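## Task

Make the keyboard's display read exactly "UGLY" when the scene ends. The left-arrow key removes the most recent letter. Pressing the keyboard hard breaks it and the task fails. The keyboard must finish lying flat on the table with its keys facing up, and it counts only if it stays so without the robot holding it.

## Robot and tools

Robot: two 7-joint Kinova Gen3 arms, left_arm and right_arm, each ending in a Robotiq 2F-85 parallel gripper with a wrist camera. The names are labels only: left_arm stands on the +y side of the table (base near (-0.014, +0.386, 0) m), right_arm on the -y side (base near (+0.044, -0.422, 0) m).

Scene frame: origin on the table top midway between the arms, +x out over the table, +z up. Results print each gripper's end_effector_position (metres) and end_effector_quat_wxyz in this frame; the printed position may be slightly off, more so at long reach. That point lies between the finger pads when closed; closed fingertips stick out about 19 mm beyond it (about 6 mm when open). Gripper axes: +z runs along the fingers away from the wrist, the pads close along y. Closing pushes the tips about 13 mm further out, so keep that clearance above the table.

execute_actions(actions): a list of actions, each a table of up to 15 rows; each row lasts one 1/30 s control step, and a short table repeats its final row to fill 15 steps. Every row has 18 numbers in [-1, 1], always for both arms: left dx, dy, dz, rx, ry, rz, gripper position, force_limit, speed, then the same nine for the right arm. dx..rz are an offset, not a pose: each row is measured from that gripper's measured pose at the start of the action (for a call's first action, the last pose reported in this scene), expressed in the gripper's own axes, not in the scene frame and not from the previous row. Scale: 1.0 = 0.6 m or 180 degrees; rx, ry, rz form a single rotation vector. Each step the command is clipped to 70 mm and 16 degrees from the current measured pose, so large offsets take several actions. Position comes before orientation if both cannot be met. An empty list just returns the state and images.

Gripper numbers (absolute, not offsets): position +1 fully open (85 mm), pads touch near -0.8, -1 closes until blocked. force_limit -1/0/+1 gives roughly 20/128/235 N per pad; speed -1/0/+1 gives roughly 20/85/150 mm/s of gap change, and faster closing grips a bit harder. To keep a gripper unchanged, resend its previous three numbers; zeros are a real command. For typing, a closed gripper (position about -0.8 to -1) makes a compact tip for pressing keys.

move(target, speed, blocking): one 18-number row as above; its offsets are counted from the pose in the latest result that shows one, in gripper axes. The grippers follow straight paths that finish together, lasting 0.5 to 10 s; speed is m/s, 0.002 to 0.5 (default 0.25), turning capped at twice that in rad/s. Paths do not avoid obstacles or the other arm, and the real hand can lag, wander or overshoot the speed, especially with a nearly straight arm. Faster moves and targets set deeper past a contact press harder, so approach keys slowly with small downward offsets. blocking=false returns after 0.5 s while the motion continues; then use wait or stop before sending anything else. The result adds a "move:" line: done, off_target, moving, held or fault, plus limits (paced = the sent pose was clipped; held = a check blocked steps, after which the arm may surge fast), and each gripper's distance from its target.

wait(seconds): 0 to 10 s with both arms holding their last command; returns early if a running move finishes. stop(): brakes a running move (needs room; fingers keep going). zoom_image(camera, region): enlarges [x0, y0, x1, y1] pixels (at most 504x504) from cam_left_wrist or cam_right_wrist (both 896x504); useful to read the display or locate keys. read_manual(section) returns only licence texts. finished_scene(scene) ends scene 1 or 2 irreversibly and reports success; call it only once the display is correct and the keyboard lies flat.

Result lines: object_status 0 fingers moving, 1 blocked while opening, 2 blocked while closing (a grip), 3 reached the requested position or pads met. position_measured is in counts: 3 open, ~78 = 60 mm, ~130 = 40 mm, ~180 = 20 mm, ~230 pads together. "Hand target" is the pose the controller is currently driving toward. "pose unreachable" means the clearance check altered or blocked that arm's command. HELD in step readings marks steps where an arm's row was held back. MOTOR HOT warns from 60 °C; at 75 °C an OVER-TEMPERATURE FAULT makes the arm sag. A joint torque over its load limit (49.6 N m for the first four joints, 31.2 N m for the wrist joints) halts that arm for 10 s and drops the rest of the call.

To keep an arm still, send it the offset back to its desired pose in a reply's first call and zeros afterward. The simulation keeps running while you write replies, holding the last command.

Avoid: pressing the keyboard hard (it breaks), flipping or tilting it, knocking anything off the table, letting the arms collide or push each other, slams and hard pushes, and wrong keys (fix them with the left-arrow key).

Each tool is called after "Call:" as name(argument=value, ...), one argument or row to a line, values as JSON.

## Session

Call:
execute_actions(
  actions=[],
)

Scene clock: 0.00 s.
left_arm: end_effector_position=(-0.0155, -0.0238, +0.3811) position_measured=230 object_status=3 end_effector_quat_wxyz=(-0.065, +0.913, +0.184, +0.358) | right_arm: end_effector_position=(+0.4947, -0.4073, +0.1987) position_measured=230 object_status=3 end_effector_quat_wxyz=(-0.001, -0.015, +1.000, +0.002)
Joint positions: left_arm=[ 1.76   0.537  0.201  1.163 -0.646  1.973  0.731] | right_arm=[-0.057  0.436 -0.002  1.655 -0.003  1.052  1.516]
Joint velocities: left_arm=[ 0.001  0.    -0.    -0.001  0.002  0.     0.001] | right_arm=[ 0.     0.001  0.     0.001 -0.     0.001  0.   ]
Motor temperatures (°C, as the motors report them): left_arm=[30 32 29 30 36 36 47] | right_arm=[31 36 28 29 36 39 38]
Hand target (left_arm): -0.016, -0.024, +0.381; -0.065, +0.913, +0.184, +0.358
Hand target (right_arm): +0.495, -0.407, +0.199; -0.001, -0.015, +1.000, +0.002
camera_calibration (this result's frames):
cam_left_wrist: T_world_to_cam=[[0.390201, -0.918768, 0.0600698, -0.0483752], [-0.680704, -0.331796, -0.65311, 0.280256], [0.619988, 0.213954, -0.754876, 0.451916], [0, 0, 0, 1]] pos_world=[-0.0705349, -0.0481471, 0.527085]

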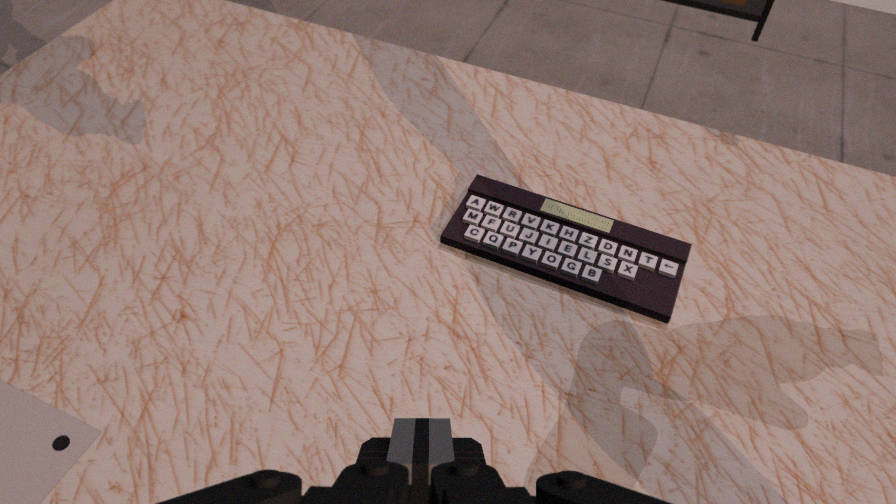

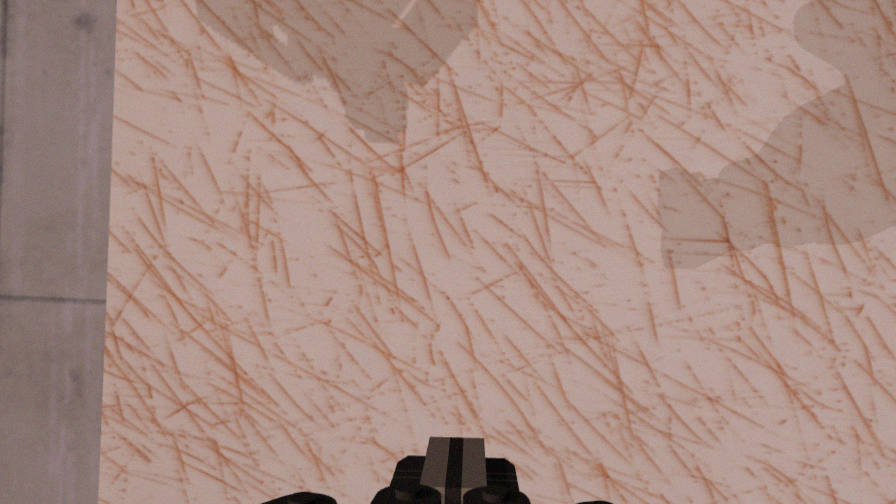

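Call:
move(
  target=[0.16,0.14,0.855,-0.026,-0.322,0.128,-1,0,0,0,0,0,0,0,0,-1,0,0],
  speed=0.35,
)

Scene clock: 12.83 s.
left_arm: end_effector_position=(+0.4033, +0.0527, +0.0698) position_measured=232 object_status=3 end_effector_quat_wxyz=(+0.001, +0.990, +0.001, -0.141) | right_arm: end_effector_position=(+0.4947, -0.4073, +0.1987) position_measured=232 object_status=3 end_effector_quat_wxyz=(-0.001, -0.015, +1.000, +0.002)
Joint positions: left_arm=[ 0.412  0.938  0.189  1.208  0.004  1.242 -0.99 ] | right_arm=[-0.057  0.436 -0.002  1.655 -0.003  1.052  1.516]
Joint velocities: left_arm=[ 0.001  0.005 -0.002 -0.001  0.001 -0.     0.001] | right_arm=[-0.    -0.     0.    -0.    -0.001 -0.    -0.   ]
Motor temperatures (°C, as the motors report them): left_arm=[30 32 29 30 36 36 47] | right_arm=[31 36 28 29 36 39 38]
Hand target (left_arm): +0.403, +0.053, +0.070; +0.001, +0.990, +0.001, -0.141
Hand target (right_arm): +0.495, -0.407, +0.199; -0.001, -0.015, +1.000, +0.002
Off the commanded pose (left_arm): 0.003 m, 0 deg.
Off the commanded pose (right_arm): 0.000 m, 0 deg.
move: done; limits=paced
camera_calibration (this result's frames):
cam_left_wrist: T_world_to_cam=[[0.0465415, -0.998725, 0.0195609, 0.0228488], [-0.950285, -0.0382316, 0.309025, 0.4135], [-0.307883, -0.032971, -0.950853, 0.341851], [0, 0, 0, 1]] pos_world=[0.49713, 0.0498996, 0.196821]
cam_right_wrist: T_world_to_cam=[[-0.0514346, 0.998113, -0.0335391, 0.439456], [0.998654, 0.0516298, 0.00497805, -0.416926], [0.00670028, -0.0332379, -0.999425, 0.327683], [0, 0, 0, 1]] pos_world=[0.436773, -0.406209, 0.344309]

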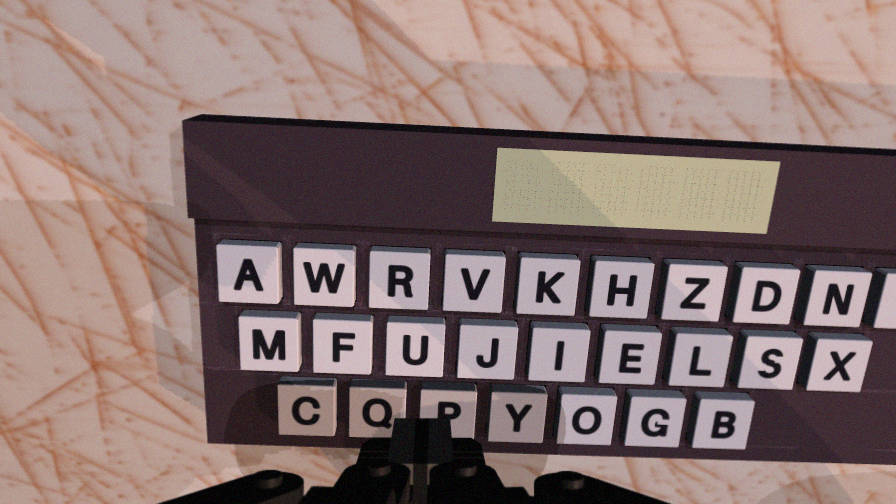

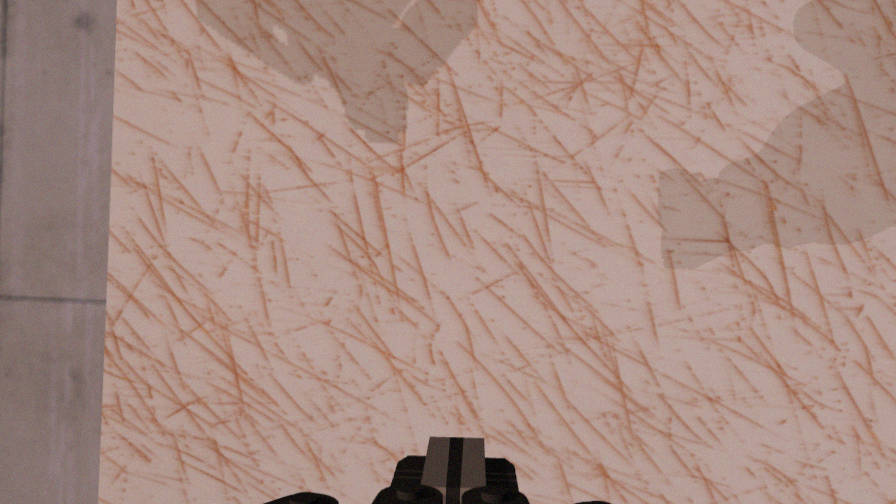

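Call:
move(
  target=[0.0234,-0.0045,0.0314,0,0,0,-1,0,0,0,0,0,0,0,0,-1,0,0],
  speed=0.05,
)

Scene clock: 20.07 s.
left_arm: end_effector_position=(+0.4116, +0.0553, +0.0480) position_measured=232 object_status=3 end_effector_quat_wxyz=(+0.001, +0.990, +0.001, -0.141) | right_arm: end_effector_position=(+0.4947, -0.4073, +0.1987) position_measured=232 object_status=3 end_effector_quat_wxyz=(-0.001, -0.015, +1.000, +0.002)
Joint positions: left_arm=[ 0.404  0.98   0.185  1.194 -0.001  1.215 -1.004] | right_arm=[-0.057  0.436 -0.002  1.655 -0.003  1.052  1.516]
Joint velocities: left_arm=[-0.     0.002 -0.    -0.002  0.002  0.     0.   ] | right_arm=[ 0.     0.001 -0.    -0.     0.    -0.    -0.001]
Motor temperatures (°C, as the motors report them): left_arm=[30 32 29 30 36 36 47] | right_arm=[31 37 28 29 36 39 38]
Hand target (left_arm): +0.412, +0.055, +0.048; +0.001, +0.990, +0.001, -0.141
Hand target (right_arm): +0.495, -0.407, +0.199; -0.001, -0.015, +1.000, +0.002
Off the commanded pose (left_arm): 0.000 m, 0 deg.
Off the commanded pose (right_arm): 0.000 m, 0 deg.
move: done
camera_calibration (this result's frames):
cam_left_wrist: T_world_to_cam=[[0.0465989, -0.998719, 0.0197311, 0.0254456], [-0.950346, -0.0382404, 0.308837, 0.428291], [-0.307686, -0.0331428, -0.95091, 0.323649], [0, 0, 0, 1]] pos_world=[0.505421, 0.0525176, 0.174987]
cam_right_wrist: T_world_to_cam=[[-0.0514346, 0.998113, -0.0335392, 0.439456], [0.998654, 0.0516298, 0.00497995, -0.416928], [0.00670218, -0.0332379, -0.999425, 0.327682], [0, 0, 0, 1]] pos_world=[0.436774, -0.406209, 0.344309]

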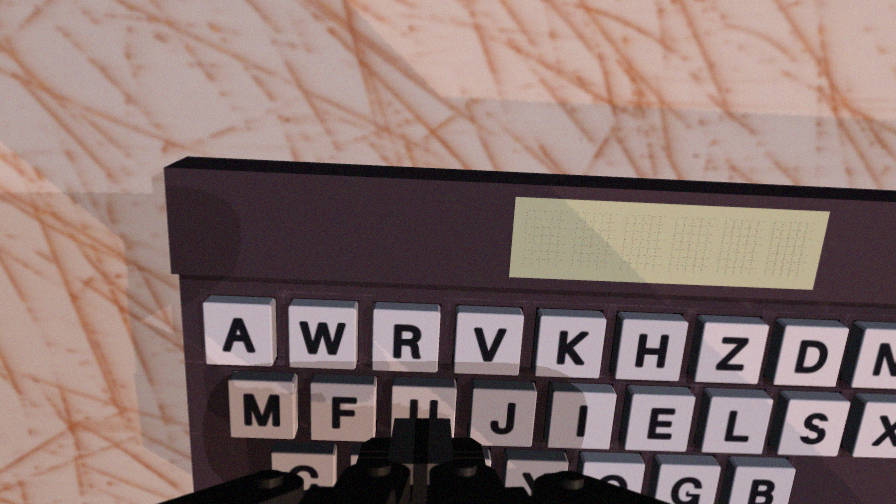

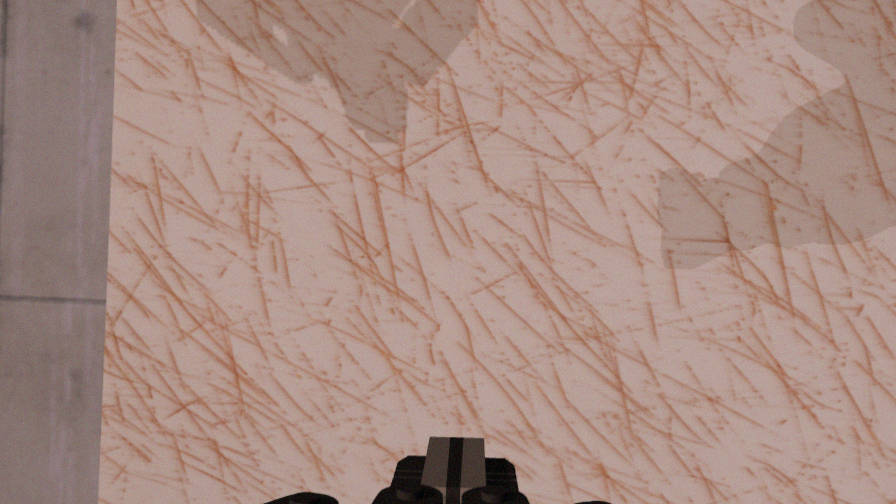

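Call:
move(
  target=[0.004,0,0.011,0,0,0,-1,0,0,0,0,0,0,0,0,-1,0,0],
  speed=0.012,
)

Scene clock: 25.97 s.
left_arm: end_effector_position=(+0.4121, +0.0553, +0.0410) position_measured=232 object_status=3 end_effector_quat_wxyz=(+0.001, +0.990, +0.001, -0.141) | right_arm: end_effector_position=(+0.4947, -0.4073, +0.1987) position_measured=232 object_status=3 end_effector_quat_wxyz=(-0.001, -0.015, +1.000, +0.002)
Joint positions: left_arm=[ 0.404  0.991  0.184  1.195 -0.002  1.203 -1.006] | right_arm=[-0.057  0.436 -0.002  1.655 -0.003  1.052  1.516]
Joint velocities: left_arm=[ 0.     0.001 -0.     0.     0.001 -0.    -0.   ] | right_arm=[-0.     0.001  0.     0.    -0.001  0.001 -0.001]
Motor temperatures (°C, as the motors report them): left_arm=[30 33 29 30 36 36 47] | right_arm=[31 37 28 29 36 39 38]
Hand target (left_arm): +0.412, +0.055, +0.041; +0.001, +0.990, +0.001, -0.141
Hand target (right_arm): +0.495, -0.407, +0.199; -0.001, -0.015, +1.000, +0.002
Off the commanded pose (left_arm): 0.000 m, 0 deg.
Off the commanded pose (right_arm): 0.000 m, 0 deg.
move: done
camera_calibration (this result's frames):
cam_left_wrist: T_world_to_cam=[[0.0466303, -0.998717, 0.0197551, 0.0255265], [-0.95036, -0.0382646, 0.30879, 0.430921], [-0.307638, -0.0331734, -0.950925, 0.317151], [0, 0, 0, 1]] pos_world=[0.505907, 0.0525037, 0.168019]
cam_right_wrist: T_world_to_cam=[[-0.0514346, 0.998113, -0.0335392, 0.439455], [0.998654, 0.0516299, 0.00498164, -0.416929], [0.00670387, -0.0332379, -0.999425, 0.327681], [0, 0, 0, 1]] pos_world=[0.436775, -0.406209, 0.344309]

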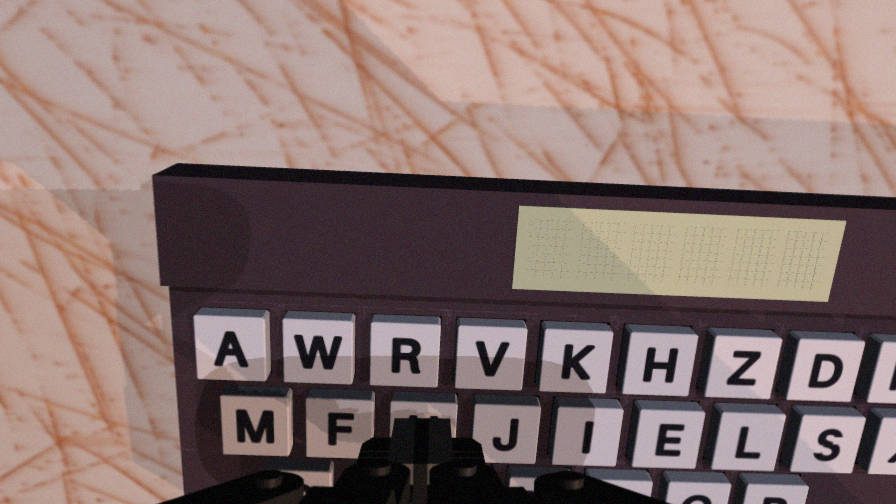

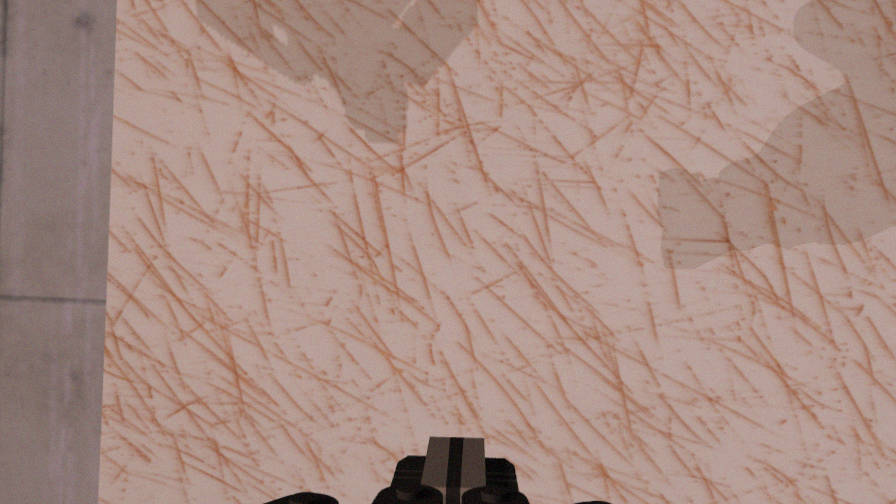

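Call:
move(
  target=[0.0012,0,0.0042,0,0,0,-1,0,0,0,0,0,0,0,0,-1,0,0],
  speed=0.01,
)

Scene clock: 30.63 s.
left_arm: end_effector_position=(+0.4121, +0.0553, +0.0384) position_measured=232 object_status=3 end_effector_quat_wxyz=(+0.001, +0.990, +0.001, -0.141) | right_arm: end_effector_position=(+0.4947, -0.4073, +0.1987) position_measured=232 object_status=3 end_effector_quat_wxyz=(-0.001, -0.015, +1.000, +0.002)
Joint positions: left_arm=[ 0.404  0.995  0.184  1.196 -0.002  1.198 -1.006] | right_arm=[-0.057  0.436 -0.002  1.655 -0.003  1.052  1.516]
Joint velocities: left_arm=[-0.002 -0.    -0.001 -0.     0.     0.    -0.   ] | right_arm=[ 0.    -0.     0.     0.001 -0.    -0.     0.   ]
Motor temperatures (°C, as the motors report them): left_arm=[30 33 29 30 36 36 47] | right_arm=[31 37 28 29 36 39 38]
Hand target (left_arm): +0.412, +0.055, +0.038; +0.001, +0.990, +0.001, -0.141
Hand target (right_arm): +0.495, -0.407, +0.199; -0.001, -0.015, +1.000, +0.002
Off the commanded pose (left_arm): 0.000 m, 0 deg.
Off the commanded pose (right_arm): 0.000 m, 0 deg.
move: done
camera_calibration (this result's frames):
cam_left_wrist: T_world_to_cam=[[0.0466431, -0.998716, 0.0197645, 0.0255651], [-0.950366, -0.0382745, 0.30877, 0.43173], [-0.307617, -0.0331855, -0.950931, 0.314663], [0, 0, 0, 1]] pos_world=[0.505905, 0.0524987, 0.165412]
cam_right_wrist: T_world_to_cam=[[-0.0514345, 0.998113, -0.0335393, 0.439455], [0.998654, 0.0516298, 0.00498359, -0.416931], [0.00670581, -0.0332378, -0.999425, 0.32768], [0, 0, 0, 1]] pos_world=[0.436776, -0.406209, 0.344308]

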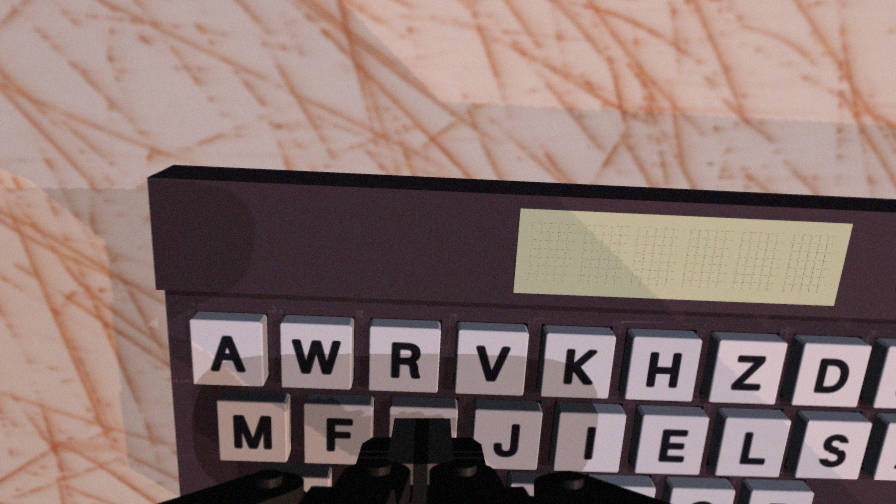

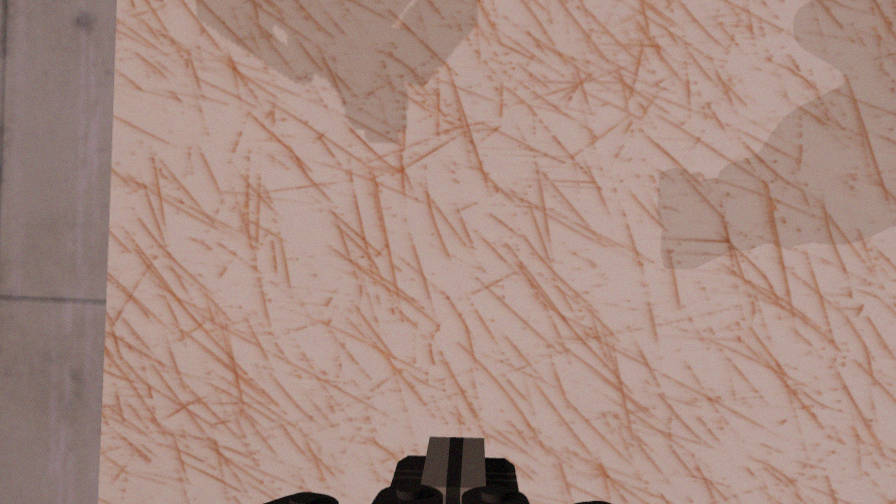

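Call:
move(
  target=[0,0,0.0045,0,0,0,-1,0,0,0,0,0,0,0,0,-1,0,0],
  speed=0.01,
)

Scene clock: 34.33 s.
left_arm: end_effector_position=(+0.4115, +0.0552, +0.0361) position_measured=232 object_status=3 end_effector_quat_wxyz=(+0.001, +0.990, +0.001, -0.141) | right_arm: end_effector_position=(+0.4947, -0.4073, +0.1987) position_measured=232 object_status=3 end_effector_quat_wxyz=(-0.001, -0.015, +1.000, +0.002)
Joint positions: left_arm=[ 0.405  0.997  0.183  1.2   -0.002  1.192 -1.006] | right_arm=[-0.057  0.436 -0.002  1.655 -0.003  1.052  1.516]
Joint velocities: left_arm=[ 0.     0.    -0.001 -0.    -0.001 -0.    -0.002] | right_arm=[-0.    -0.001  0.    -0.001  0.     0.001 -0.   ]
Motor temperatures (°C, as the motors report them): left_arm=[30 33 29 30 36 36 47] | right_arm=[31 37 28 29 36 39 38]
Hand target (left_arm): +0.411, +0.055, +0.036; +0.001, +0.990, +0.001, -0.141
Hand target (right_arm): +0.495, -0.407, +0.199; -0.001, -0.015, +1.000, +0.002
Off the commanded pose (left_arm): 0.000 m, 0 deg.
Off the commanded pose (right_arm): 0.000 m, 0 deg.
move: done
camera_calibration (this result's frames):
cam_left_wrist: T_world_to_cam=[[0.0467503, -0.998706, 0.0200218, 0.0255408], [-0.950527, -0.0383148, 0.308272, 0.432027], [-0.307105, -0.033443, -0.951088, 0.312064], [0, 0, 0, 1]] pos_world=[0.505295, 0.0524971, 0.163107]
cam_right_wrist: T_world_to_cam=[[-0.0514343, 0.998113, -0.0335392, 0.439455], [0.998654, 0.0516297, 0.00498564, -0.416933], [0.00670785, -0.0332376, -0.999425, 0.327679], [0, 0, 0, 1]] pos_world=[0.436777, -0.406209, 0.344308]

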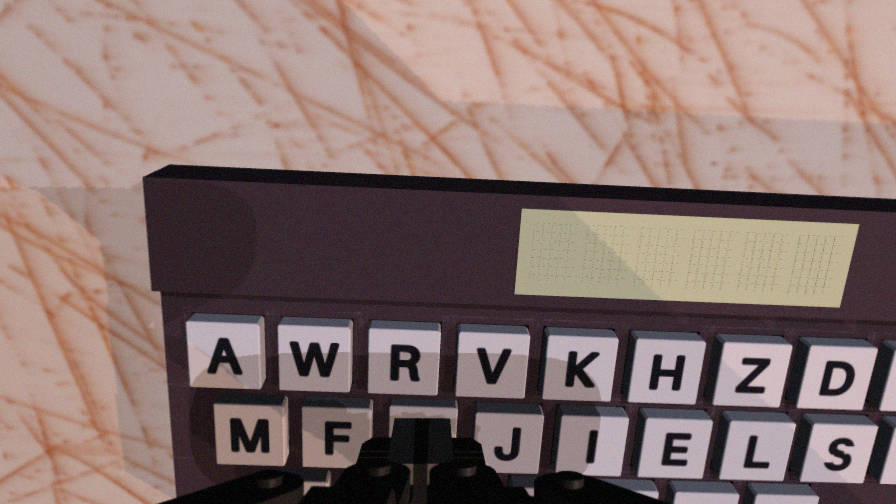

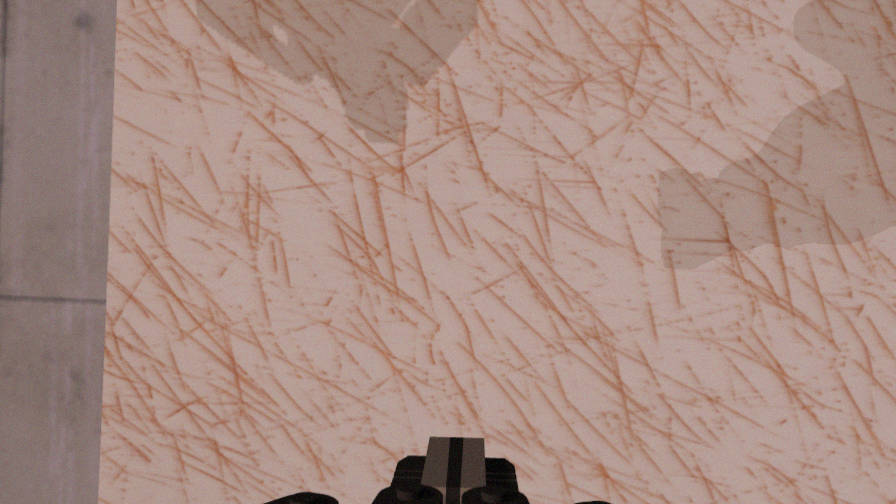

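Call:
move(
  target=[0.0005,0,0.002,0,0,0,-1,0,0,0,0,0,0,0,0,-1,0,0],
  speed=0.01,
)

Scene clock: 42.57 s.
left_arm: end_effector_position=(+0.4116, +0.0552, +0.0351) position_measured=232 object_status=3 end_effector_quat_wxyz=(+0.001, +0.990, +0.001, -0.141) | right_arm: end_effector_position=(+0.4947, -0.4073, +0.1987) position_measured=232 object_status=3 end_effector_quat_wxyz=(-0.001, -0.015, +1.000, +0.002)
Joint positions: left_arm=[ 0.405  0.999  0.183  1.2   -0.002  1.189 -1.006] | right_arm=[-0.057  0.436 -0.002  1.655 -0.003  1.052  1.516]
Joint velocities: left_arm=[-0.     0.    -0.001  0.001  0.     0.    -0.002] | right_arm=[0.    0.    0.001 0.    0.001 0.    0.001]
Motor temperatures (°C, as the motors report them): left_arm=[30 33 29 30 36 36 47] | right_arm=[31 37 28 29 36 39 38]
Hand target (left_arm): +0.411, +0.055, +0.035; +0.001, +0.990, +0.001, -0.141
Hand target (right_arm): +0.495, -0.407, +0.199; -0.001, -0.015, +1.000, +0.002
Off the commanded pose (left_arm): 0.000 m, 0 deg.
Off the commanded pose (right_arm): 0.000 m, 0 deg.
move: done
camera_calibration (this result's frames):
cam_left_wrist: T_world_to_cam=[[0.0467953, -0.9987, 0.0202119, 0.025502], [-0.950635, -0.0383111, 0.307936, 0.432457], [-0.306761, -0.0336241, -0.951192, 0.311038], [0, 0, 0, 1]] pos_world=[0.50533, 0.0524952, 0.162173]
cam_right_wrist: T_world_to_cam=[[-0.0514342, 0.998113, -0.0335392, 0.439455], [0.998654, 0.0516297, 0.00498772, -0.416935], [0.00670993, -0.0332376, -0.999425, 0.327678], [0, 0, 0, 1]] pos_world=[0.436778, -0.406209, 0.344308]

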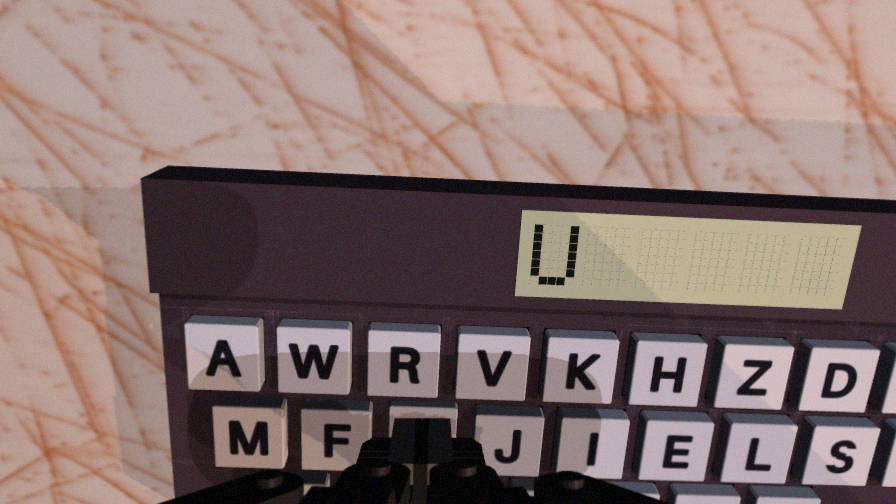

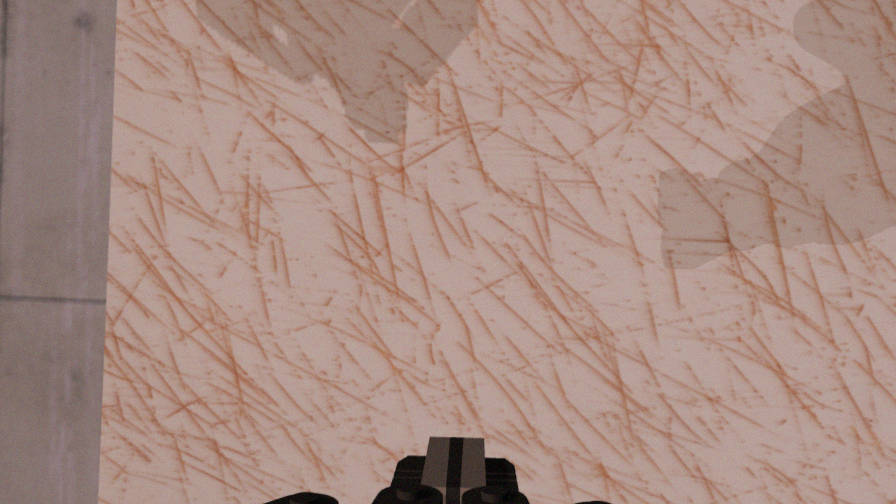

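Call:
move(
  target=[-0.0037,0,-0.0128,0,0,0,-1,0,0,0,0,0,0,0,0,-1,0,0],
  speed=0.05,
)

Call:
move(
  target=[-0.0352,0.119,0.0102,0,0,0,-1,0,0,0,0,0,0,0,0,-1,0,0],
  speed=0.1,
)

Scene clock: 50.47 s.
left_arm: end_effector_position=(+0.4116, +0.0552, +0.0430) position_measured=232 object_status=3 end_effector_quat_wxyz=(+0.001, +0.990, +0.001, -0.141) | right_arm: end_effector_position=(+0.4947, -0.4073, +0.1987) position_measured=232 object_status=3 end_effector_quat_wxyz=(-0.001, -0.015, +1.000, +0.002)
Joint positions: left_arm=[ 0.404  0.987  0.184  1.197 -0.002  1.204 -1.005] | right_arm=[-0.057  0.436 -0.002  1.655 -0.003  1.052  1.516]
Joint velocities: left_arm=[-0.001  0.001  0.001 -0.    -0.     0.     0.001] | right_arm=[-0.    -0.002 -0.    -0.    -0.     0.     0.001]
Motor temperatures (°C, as the motors report them): left_arm=[30 33 29 30 36 36 47] | right_arm=[31 37 28 29 36 39 38]
Hand target (left_arm): +0.412, +0.055, +0.043; +0.001, +0.990, +0.001, -0.141
Hand target (right_arm): +0.495, -0.407, +0.199; -0.001, -0.015, +1.000, +0.002
Off the commanded pose (left_arm): 0.000 m, 0 deg.
Off the commanded pose (right_arm): 0.000 m, 0 deg.
move: done
camera_calibration (this result's frames):
cam_left_wrist: T_world_to_cam=[[0.0467594, -0.998702, 0.0201945, 0.0253802], [-0.950623, -0.0382808, 0.307979, 0.429973], [-0.306806, -0.0335983, -0.951179, 0.318619], [0, 0, 0, 1]] pos_world=[0.505309, 0.052512, 0.170129]
cam_right_wrist: T_world_to_cam=[[-0.0514343, 0.998113, -0.0335392, 0.439455], [0.998654, 0.0516298, 0.00498961, -0.416936], [0.00671182, -0.0332375, -0.999425, 0.327677], [0, 0, 0, 1]] pos_world=[0.436779, -0.406208, 0.344308]

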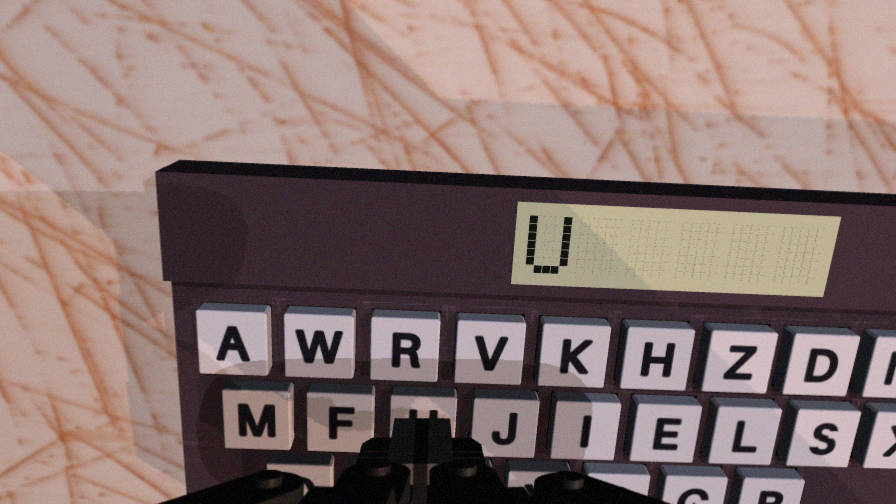

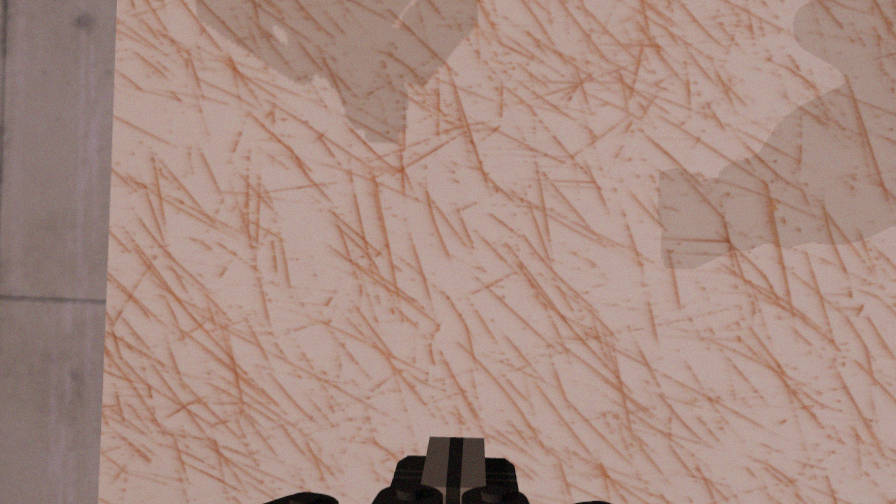

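Scene clock: 51.50 s.
left_arm: end_effector_position=(+0.3898, -0.0158, +0.0434) position_measured=232 object_status=3 end_effector_quat_wxyz=(+0.001, +0.990, +0.001, -0.141) | right_arm: end_effector_position=(+0.4947, -0.4073, +0.1987) position_measured=232 object_status=3 end_effector_quat_wxyz=(-0.001, -0.015, +1.000, +0.002)
Joint positions: left_arm=[ 0.524  1.04   0.193  1.072  0.013  1.258 -0.895] | right_arm=[-0.057  0.436 -0.002  1.655 -0.003  1.052  1.516]
Joint velocities: left_arm=[ 0.004  0.005  0.001 -0.003 -0.     0.     0.002] | right_arm=[-0.    -0.001 -0.     0.    -0.    -0.001  0.001]
Motor temperatures (°C, as the motors report them): left_arm=[30 33 29 30 36 36 47] | right_arm=[31 37 28 29 36 39 38]
Hand target (left_arm): +0.390, -0.016, +0.043; +0.001, +0.990, +0.001, -0.141
Hand target (right_arm): +0.495, -0.407, +0.199; -0.001, -0.015, +1.000, +0.002
Off the commanded pose (left_arm): 0.000 m, 0 deg.
Off the commanded pose (right_arm): 0.000 m, 0 deg.
move: done
camera_calibration (this result's frames):
cam_left_wrist: T_world_to_cam=[[0.0470666, -0.998693, 0.0199121, -0.0446796], [-0.950717, -0.0386719, 0.307638, 0.406476], [-0.306466, -0.0334103, -0.951295, 0.309731], [0, 0, 0, 1]] pos_world=[0.483468, -0.0185539, 0.170488]
cam_right_wrist: T_world_to_cam=[[-0.0514339, 0.998113, -0.0335394, 0.439455], [0.998654, 0.0516295, 0.00499138, -0.416938], [0.00671359, -0.0332375, -0.999425, 0.327676], [0, 0, 0, 1]] pos_world=[0.43678, -0.406208, 0.344307]

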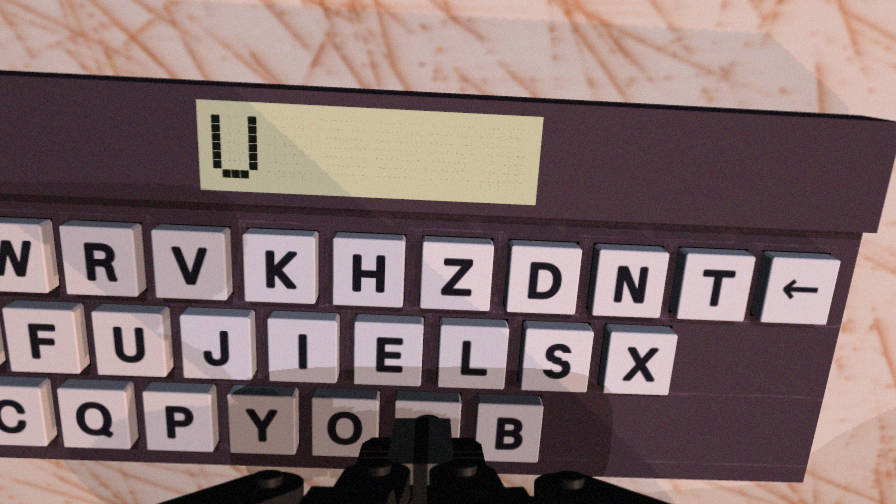

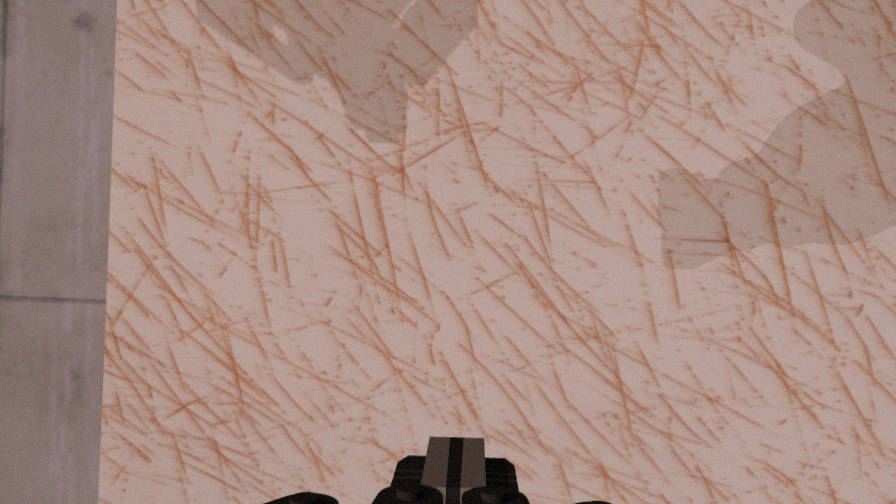

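Call:
move(
  target=[0,0.002,0.0147,0,0,0,-1,0,0,0,0,0,0,0,0,-1,0,0],
  speed=0.012,
)

Scene clock: 55.87 s.
left_arm: end_effector_position=(+0.3876, -0.0170, +0.0352) position_measured=232 object_status=3 end_effector_quat_wxyz=(+0.001, +0.990, +0.001, -0.140) | right_arm: end_effector_position=(+0.4947, -0.4073, +0.1987) position_measured=232 object_status=3 end_effector_quat_wxyz=(-0.001, -0.015, +1.000, +0.002)
Joint positions: left_arm=[ 0.527  1.049  0.192  1.082  0.013  1.238 -0.893] | right_arm=[-0.057  0.436 -0.002  1.655 -0.003  1.052  1.516]
Joint velocities: left_arm=[-0.    -0.001 -0.     0.001 -0.     0.    -0.001] | right_arm=[ 0.    -0.     0.     0.001  0.    -0.    -0.   ]
Motor temperatures (°C, as the motors report them): left_arm=[30 33 29 30 36 36 47] | right_arm=[31 37 28 29 36 39 38]
Hand target (left_arm): +0.387, -0.017, +0.035; +0.001, +0.990, +0.001, -0.141
Hand target (right_arm): +0.495, -0.407, +0.199; -0.001, -0.015, +1.000, +0.002
Off the commanded pose (left_arm): 0.000 m, 0 deg.
Off the commanded pose (right_arm): 0.000 m, 0 deg.
move: done
camera_calibration (this result's frames):
cam_left_wrist: T_world_to_cam=[[0.0472577, -0.99868, 0.0201262, -0.045693], [-0.950873, -0.0388058, 0.307138, 0.406936], [-0.305952, -0.0336521, -0.951452, 0.301047], [0, 0, 0, 1]] pos_world=[0.48121, -0.0197103, 0.162366]
cam_right_wrist: T_world_to_cam=[[-0.051434, 0.998113, -0.0335393, 0.439455], [0.998654, 0.0516297, 0.00499336, -0.41694], [0.00671556, -0.0332373, -0.999425, 0.327675], [0, 0, 0, 1]] pos_world=[0.436781, -0.406208, 0.344307]

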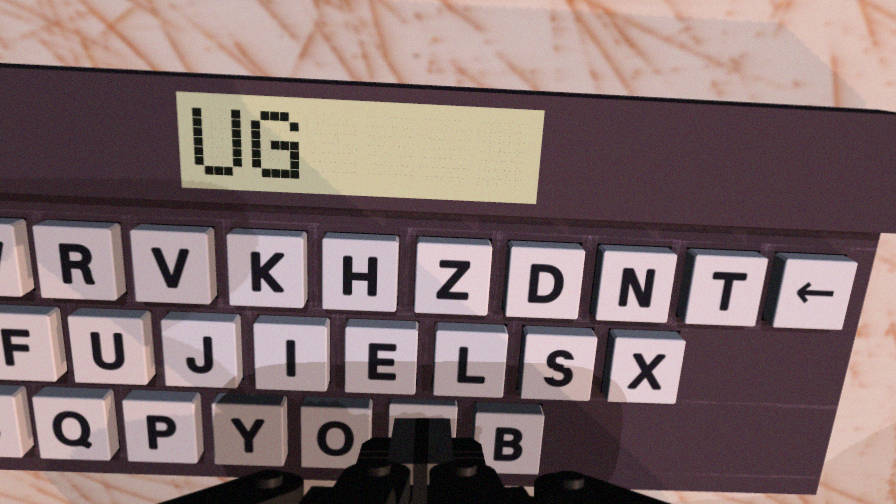

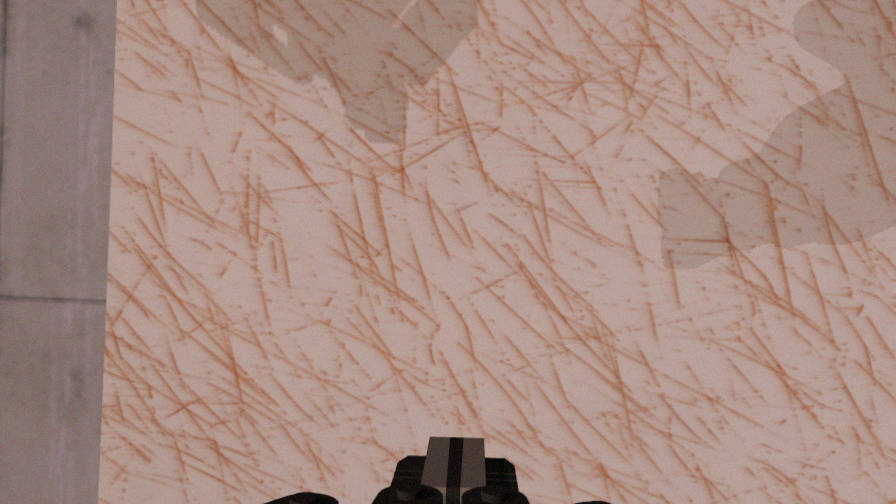

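Call:
move(
  target=[-0.0037,0,-0.0128,0,0,0,-1,0,0,0,0,0,0,0,0,-1,0,0],
  speed=0.05,
)

Call:
move(
  target=[0.0328,0.0187,-0.0095,0,0,0,-1,0,0,0,0,0,0,0,0,-1,0,0],
  speed=0.06,
)

Call:
move(
  target=[0.0039,0,0.0133,0,0,0,-1,0,0,0,0,0,0,0,0,-1,0,0],
  speed=0.012,
)

Scene clock: 60.73 s.
left_arm: end_effector_position=(+0.3876, -0.0170, +0.0432) position_measured=232 object_status=3 end_effector_quat_wxyz=(+0.001, +0.990, +0.001, -0.140) | right_arm: end_effector_position=(+0.4947, -0.4073, +0.1987) position_measured=232 object_status=3 end_effector_quat_wxyz=(-0.001, -0.015, +1.000, +0.002)
Joint positions: left_arm=[ 0.527  1.038  0.193  1.078  0.014  1.253 -0.892] | right_arm=[-0.057  0.436 -0.002  1.655 -0.003  1.052  1.516]
Joint velocities: left_arm=[-0.001 -0.002  0.     0.001  0.002  0.     0.   ] | right_arm=[-0.     0.001  0.    -0.     0.     0.     0.   ]
Motor temperatures (°C, as the motors report them): left_arm=[30 33 29 30 36 36 47] | right_arm=[31 37 28 29 36 39 38]
Hand target (left_arm): +0.388, -0.017, +0.043; +0.001, +0.990, +0.001, -0.140
Hand target (right_arm): +0.495, -0.407, +0.199; -0.001, -0.015, +1.000, +0.002
Off the commanded pose (left_arm): 0.000 m, 0 deg.
Off the commanded pose (right_arm): 0.000 m, 0 deg.
move: done
camera_calibration (this result's frames):
cam_left_wrist: T_world_to_cam=[[0.0472239, -0.998682, 0.0201088, -0.0458137], [-0.950865, -0.0387779, 0.307169, 0.404457], [-0.305984, -0.0336265, -0.951443, 0.30863], [0, 0, 0, 1]] pos_world=[0.481184, -0.0196912, 0.170329]
cam_right_wrist: T_world_to_cam=[[-0.0514341, 0.998113, -0.0335393, 0.439455], [0.998654, 0.0516298, 0.00499521, -0.416941], [0.00671741, -0.0332372, -0.999425, 0.327674], [0, 0, 0, 1]] pos_world=[0.436782, -0.406208, 0.344307]

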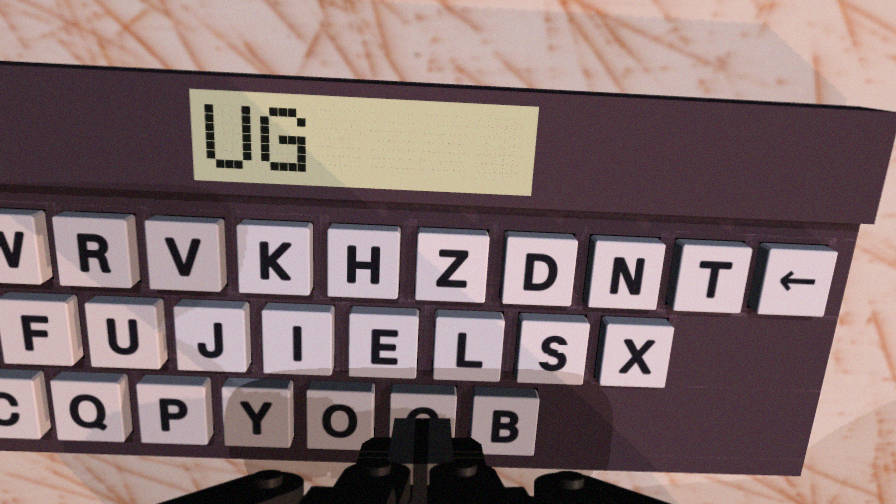

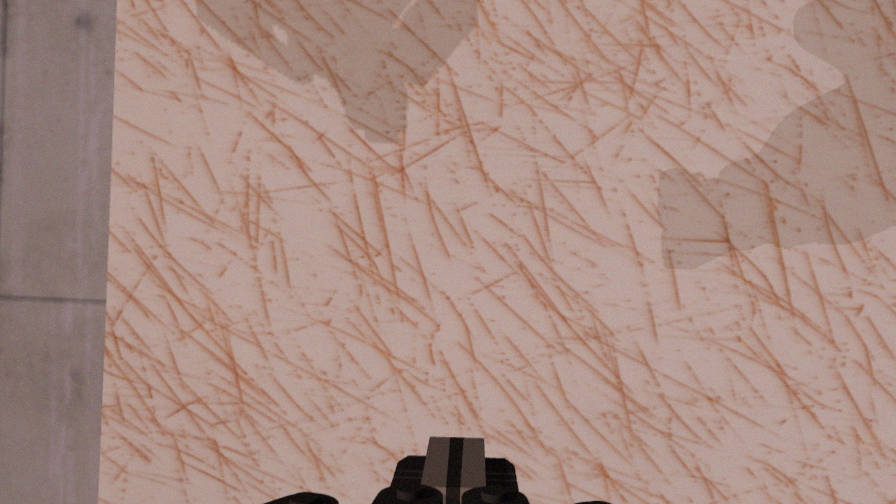

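Scene clock: 61.47 s.
left_arm: end_effector_position=(+0.4082, -0.0283, +0.0437) position_measured=232 object_status=3 end_effector_quat_wxyz=(+0.002, +0.990, +0.001, -0.140) | right_arm: end_effector_position=(+0.4947, -0.4073, +0.1987) position_measured=232 object_status=3 end_effector_quat_wxyz=(-0.001, -0.015, +1.000, +0.002)
Joint positions: left_arm=[ 0.531  1.093  0.192  0.946  0.007  1.329 -0.893] | right_arm=[-0.057  0.436 -0.002  1.655 -0.003  1.052  1.516]
Joint velocities: left_arm=[ 0.001  0.007  0.    -0.003  0.001  0.001 -0.001] | right_arm=[ 0.    -0.     0.001  0.001  0.    -0.     0.   ]
Motor temperatures (°C, as the motors report them): left_arm=[30 33 29 30 36 36 47] | right_arm=[31 37 28 29 36 39 38]
Hand target (left_arm): +0.408, -0.028, +0.043; +0.001, +0.990, +0.001, -0.140
Hand target (right_arm): +0.495, -0.407, +0.199; -0.001, -0.015, +1.000, +0.002
Off the commanded pose (left_arm): 0.001 m, 0 deg.
Off the commanded pose (right_arm): 0.000 m, 0 deg.
move: done
camera_calibration (this result's frames):
cam_left_wrist: T_world_to_cam=[[0.0472597, -0.99867, 0.0205882, -0.0580902], [-0.951031, -0.0386832, 0.306666, 0.423612], [-0.305462, -0.034073, -0.951594, 0.31486], [0, 0, 0, 1]] pos_world=[0.501791, -0.0308981, 0.170907]
cam_right_wrist: T_world_to_cam=[[-0.0514337, 0.998113, -0.0335394, 0.439455], [0.998654, 0.0516295, 0.00499706, -0.416943], [0.00671925, -0.0332372, -0.999425, 0.327673], [0, 0, 0, 1]] pos_world=[0.436783, -0.406208, 0.344307]

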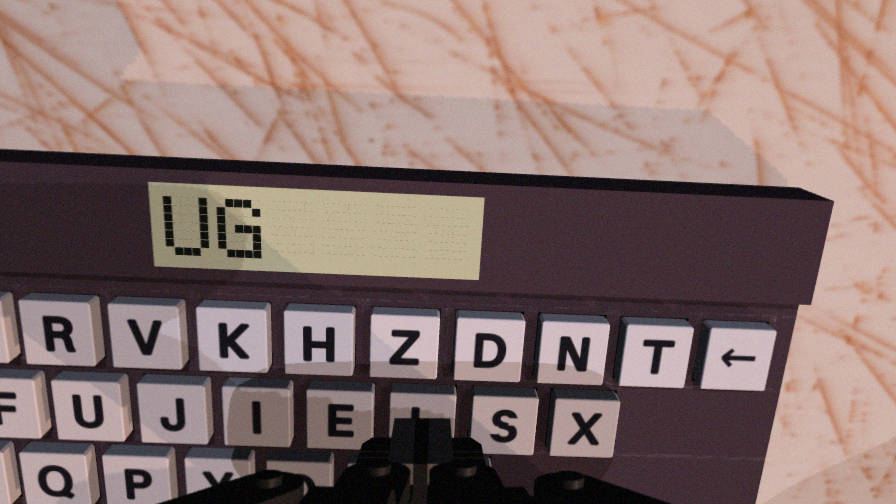

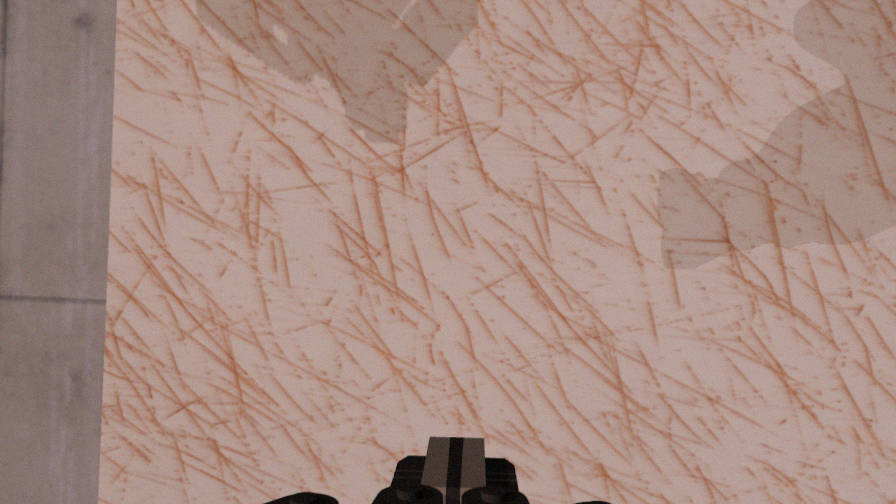

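Scene clock: 62.37 s.
left_arm: end_effector_position=(+0.4083, -0.0283, +0.0356) position_measured=232 object_status=3 end_effector_quat_wxyz=(+0.002, +0.990, +0.001, -0.140) | right_arm: end_effector_position=(+0.4947, -0.4073, +0.1987) position_measured=232 object_status=3 end_effector_quat_wxyz=(-0.001, -0.015, +1.000, +0.002)
Joint positions: left_arm=[ 0.532  1.104  0.191  0.949  0.007  1.315 -0.895] | right_arm=[-0.057  0.436 -0.002  1.655 -0.003  1.052  1.516]
Joint velocities: left_arm=[ 0.     0.    -0.001 -0.001 -0.002  0.    -0.   ] | right_arm=[-0.     0.001  0.     0.     0.     0.001  0.001]
Motor temperatures (°C, as the motors report them): left_arm=[30 33 29 30 36 36 47] | right_arm=[31 37 28 29 36 39 38]
Hand target (left_arm): +0.408, -0.028, +0.035; +0.002, +0.990, +0.001, -0.140
Hand target (right_arm): +0.495, -0.407, +0.199; -0.001, -0.015, +1.000, +0.002
Off the commanded pose (left_arm): 0.000 m, 0 deg.
Off the commanded pose (right_arm): 0.000 m, 0 deg.
move: done
camera_calibration (this result's frames):
cam_left_wrist: T_world_to_cam=[[0.0472662, -0.998667, 0.0207292, -0.0579941], [-0.951068, -0.0386503, 0.306554, 0.42618], [-0.305344, -0.0342046, -0.951628, 0.30716], [0, 0, 0, 1]] pos_world=[0.501857, -0.0309385, 0.162857]
cam_right_wrist: T_world_to_cam=[[-0.0514336, 0.998113, -0.0335394, 0.439455], [0.998654, 0.0516294, 0.00499886, -0.416945], [0.00672105, -0.0332371, -0.999425, 0.327672], [0, 0, 0, 1]] pos_world=[0.436784, -0.406208, 0.344306]

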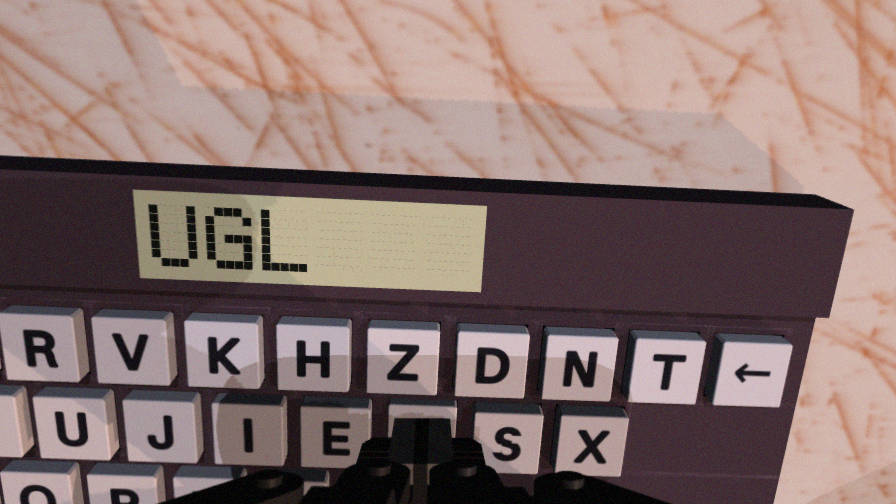

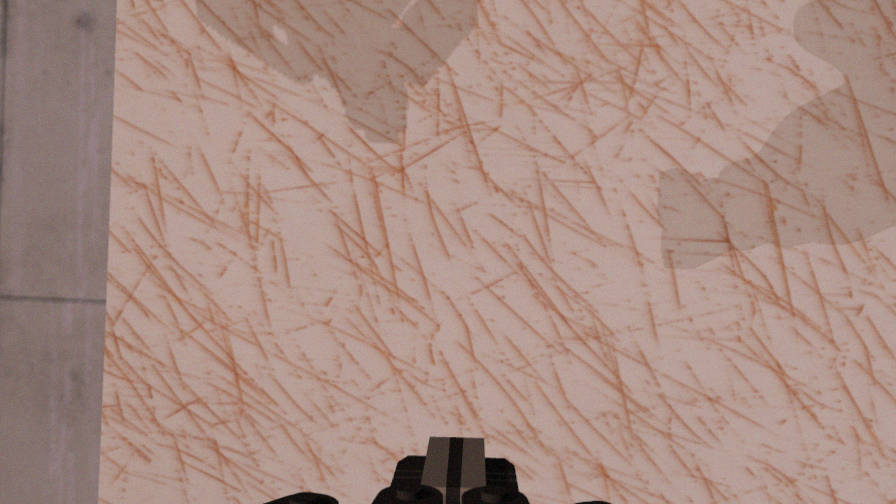

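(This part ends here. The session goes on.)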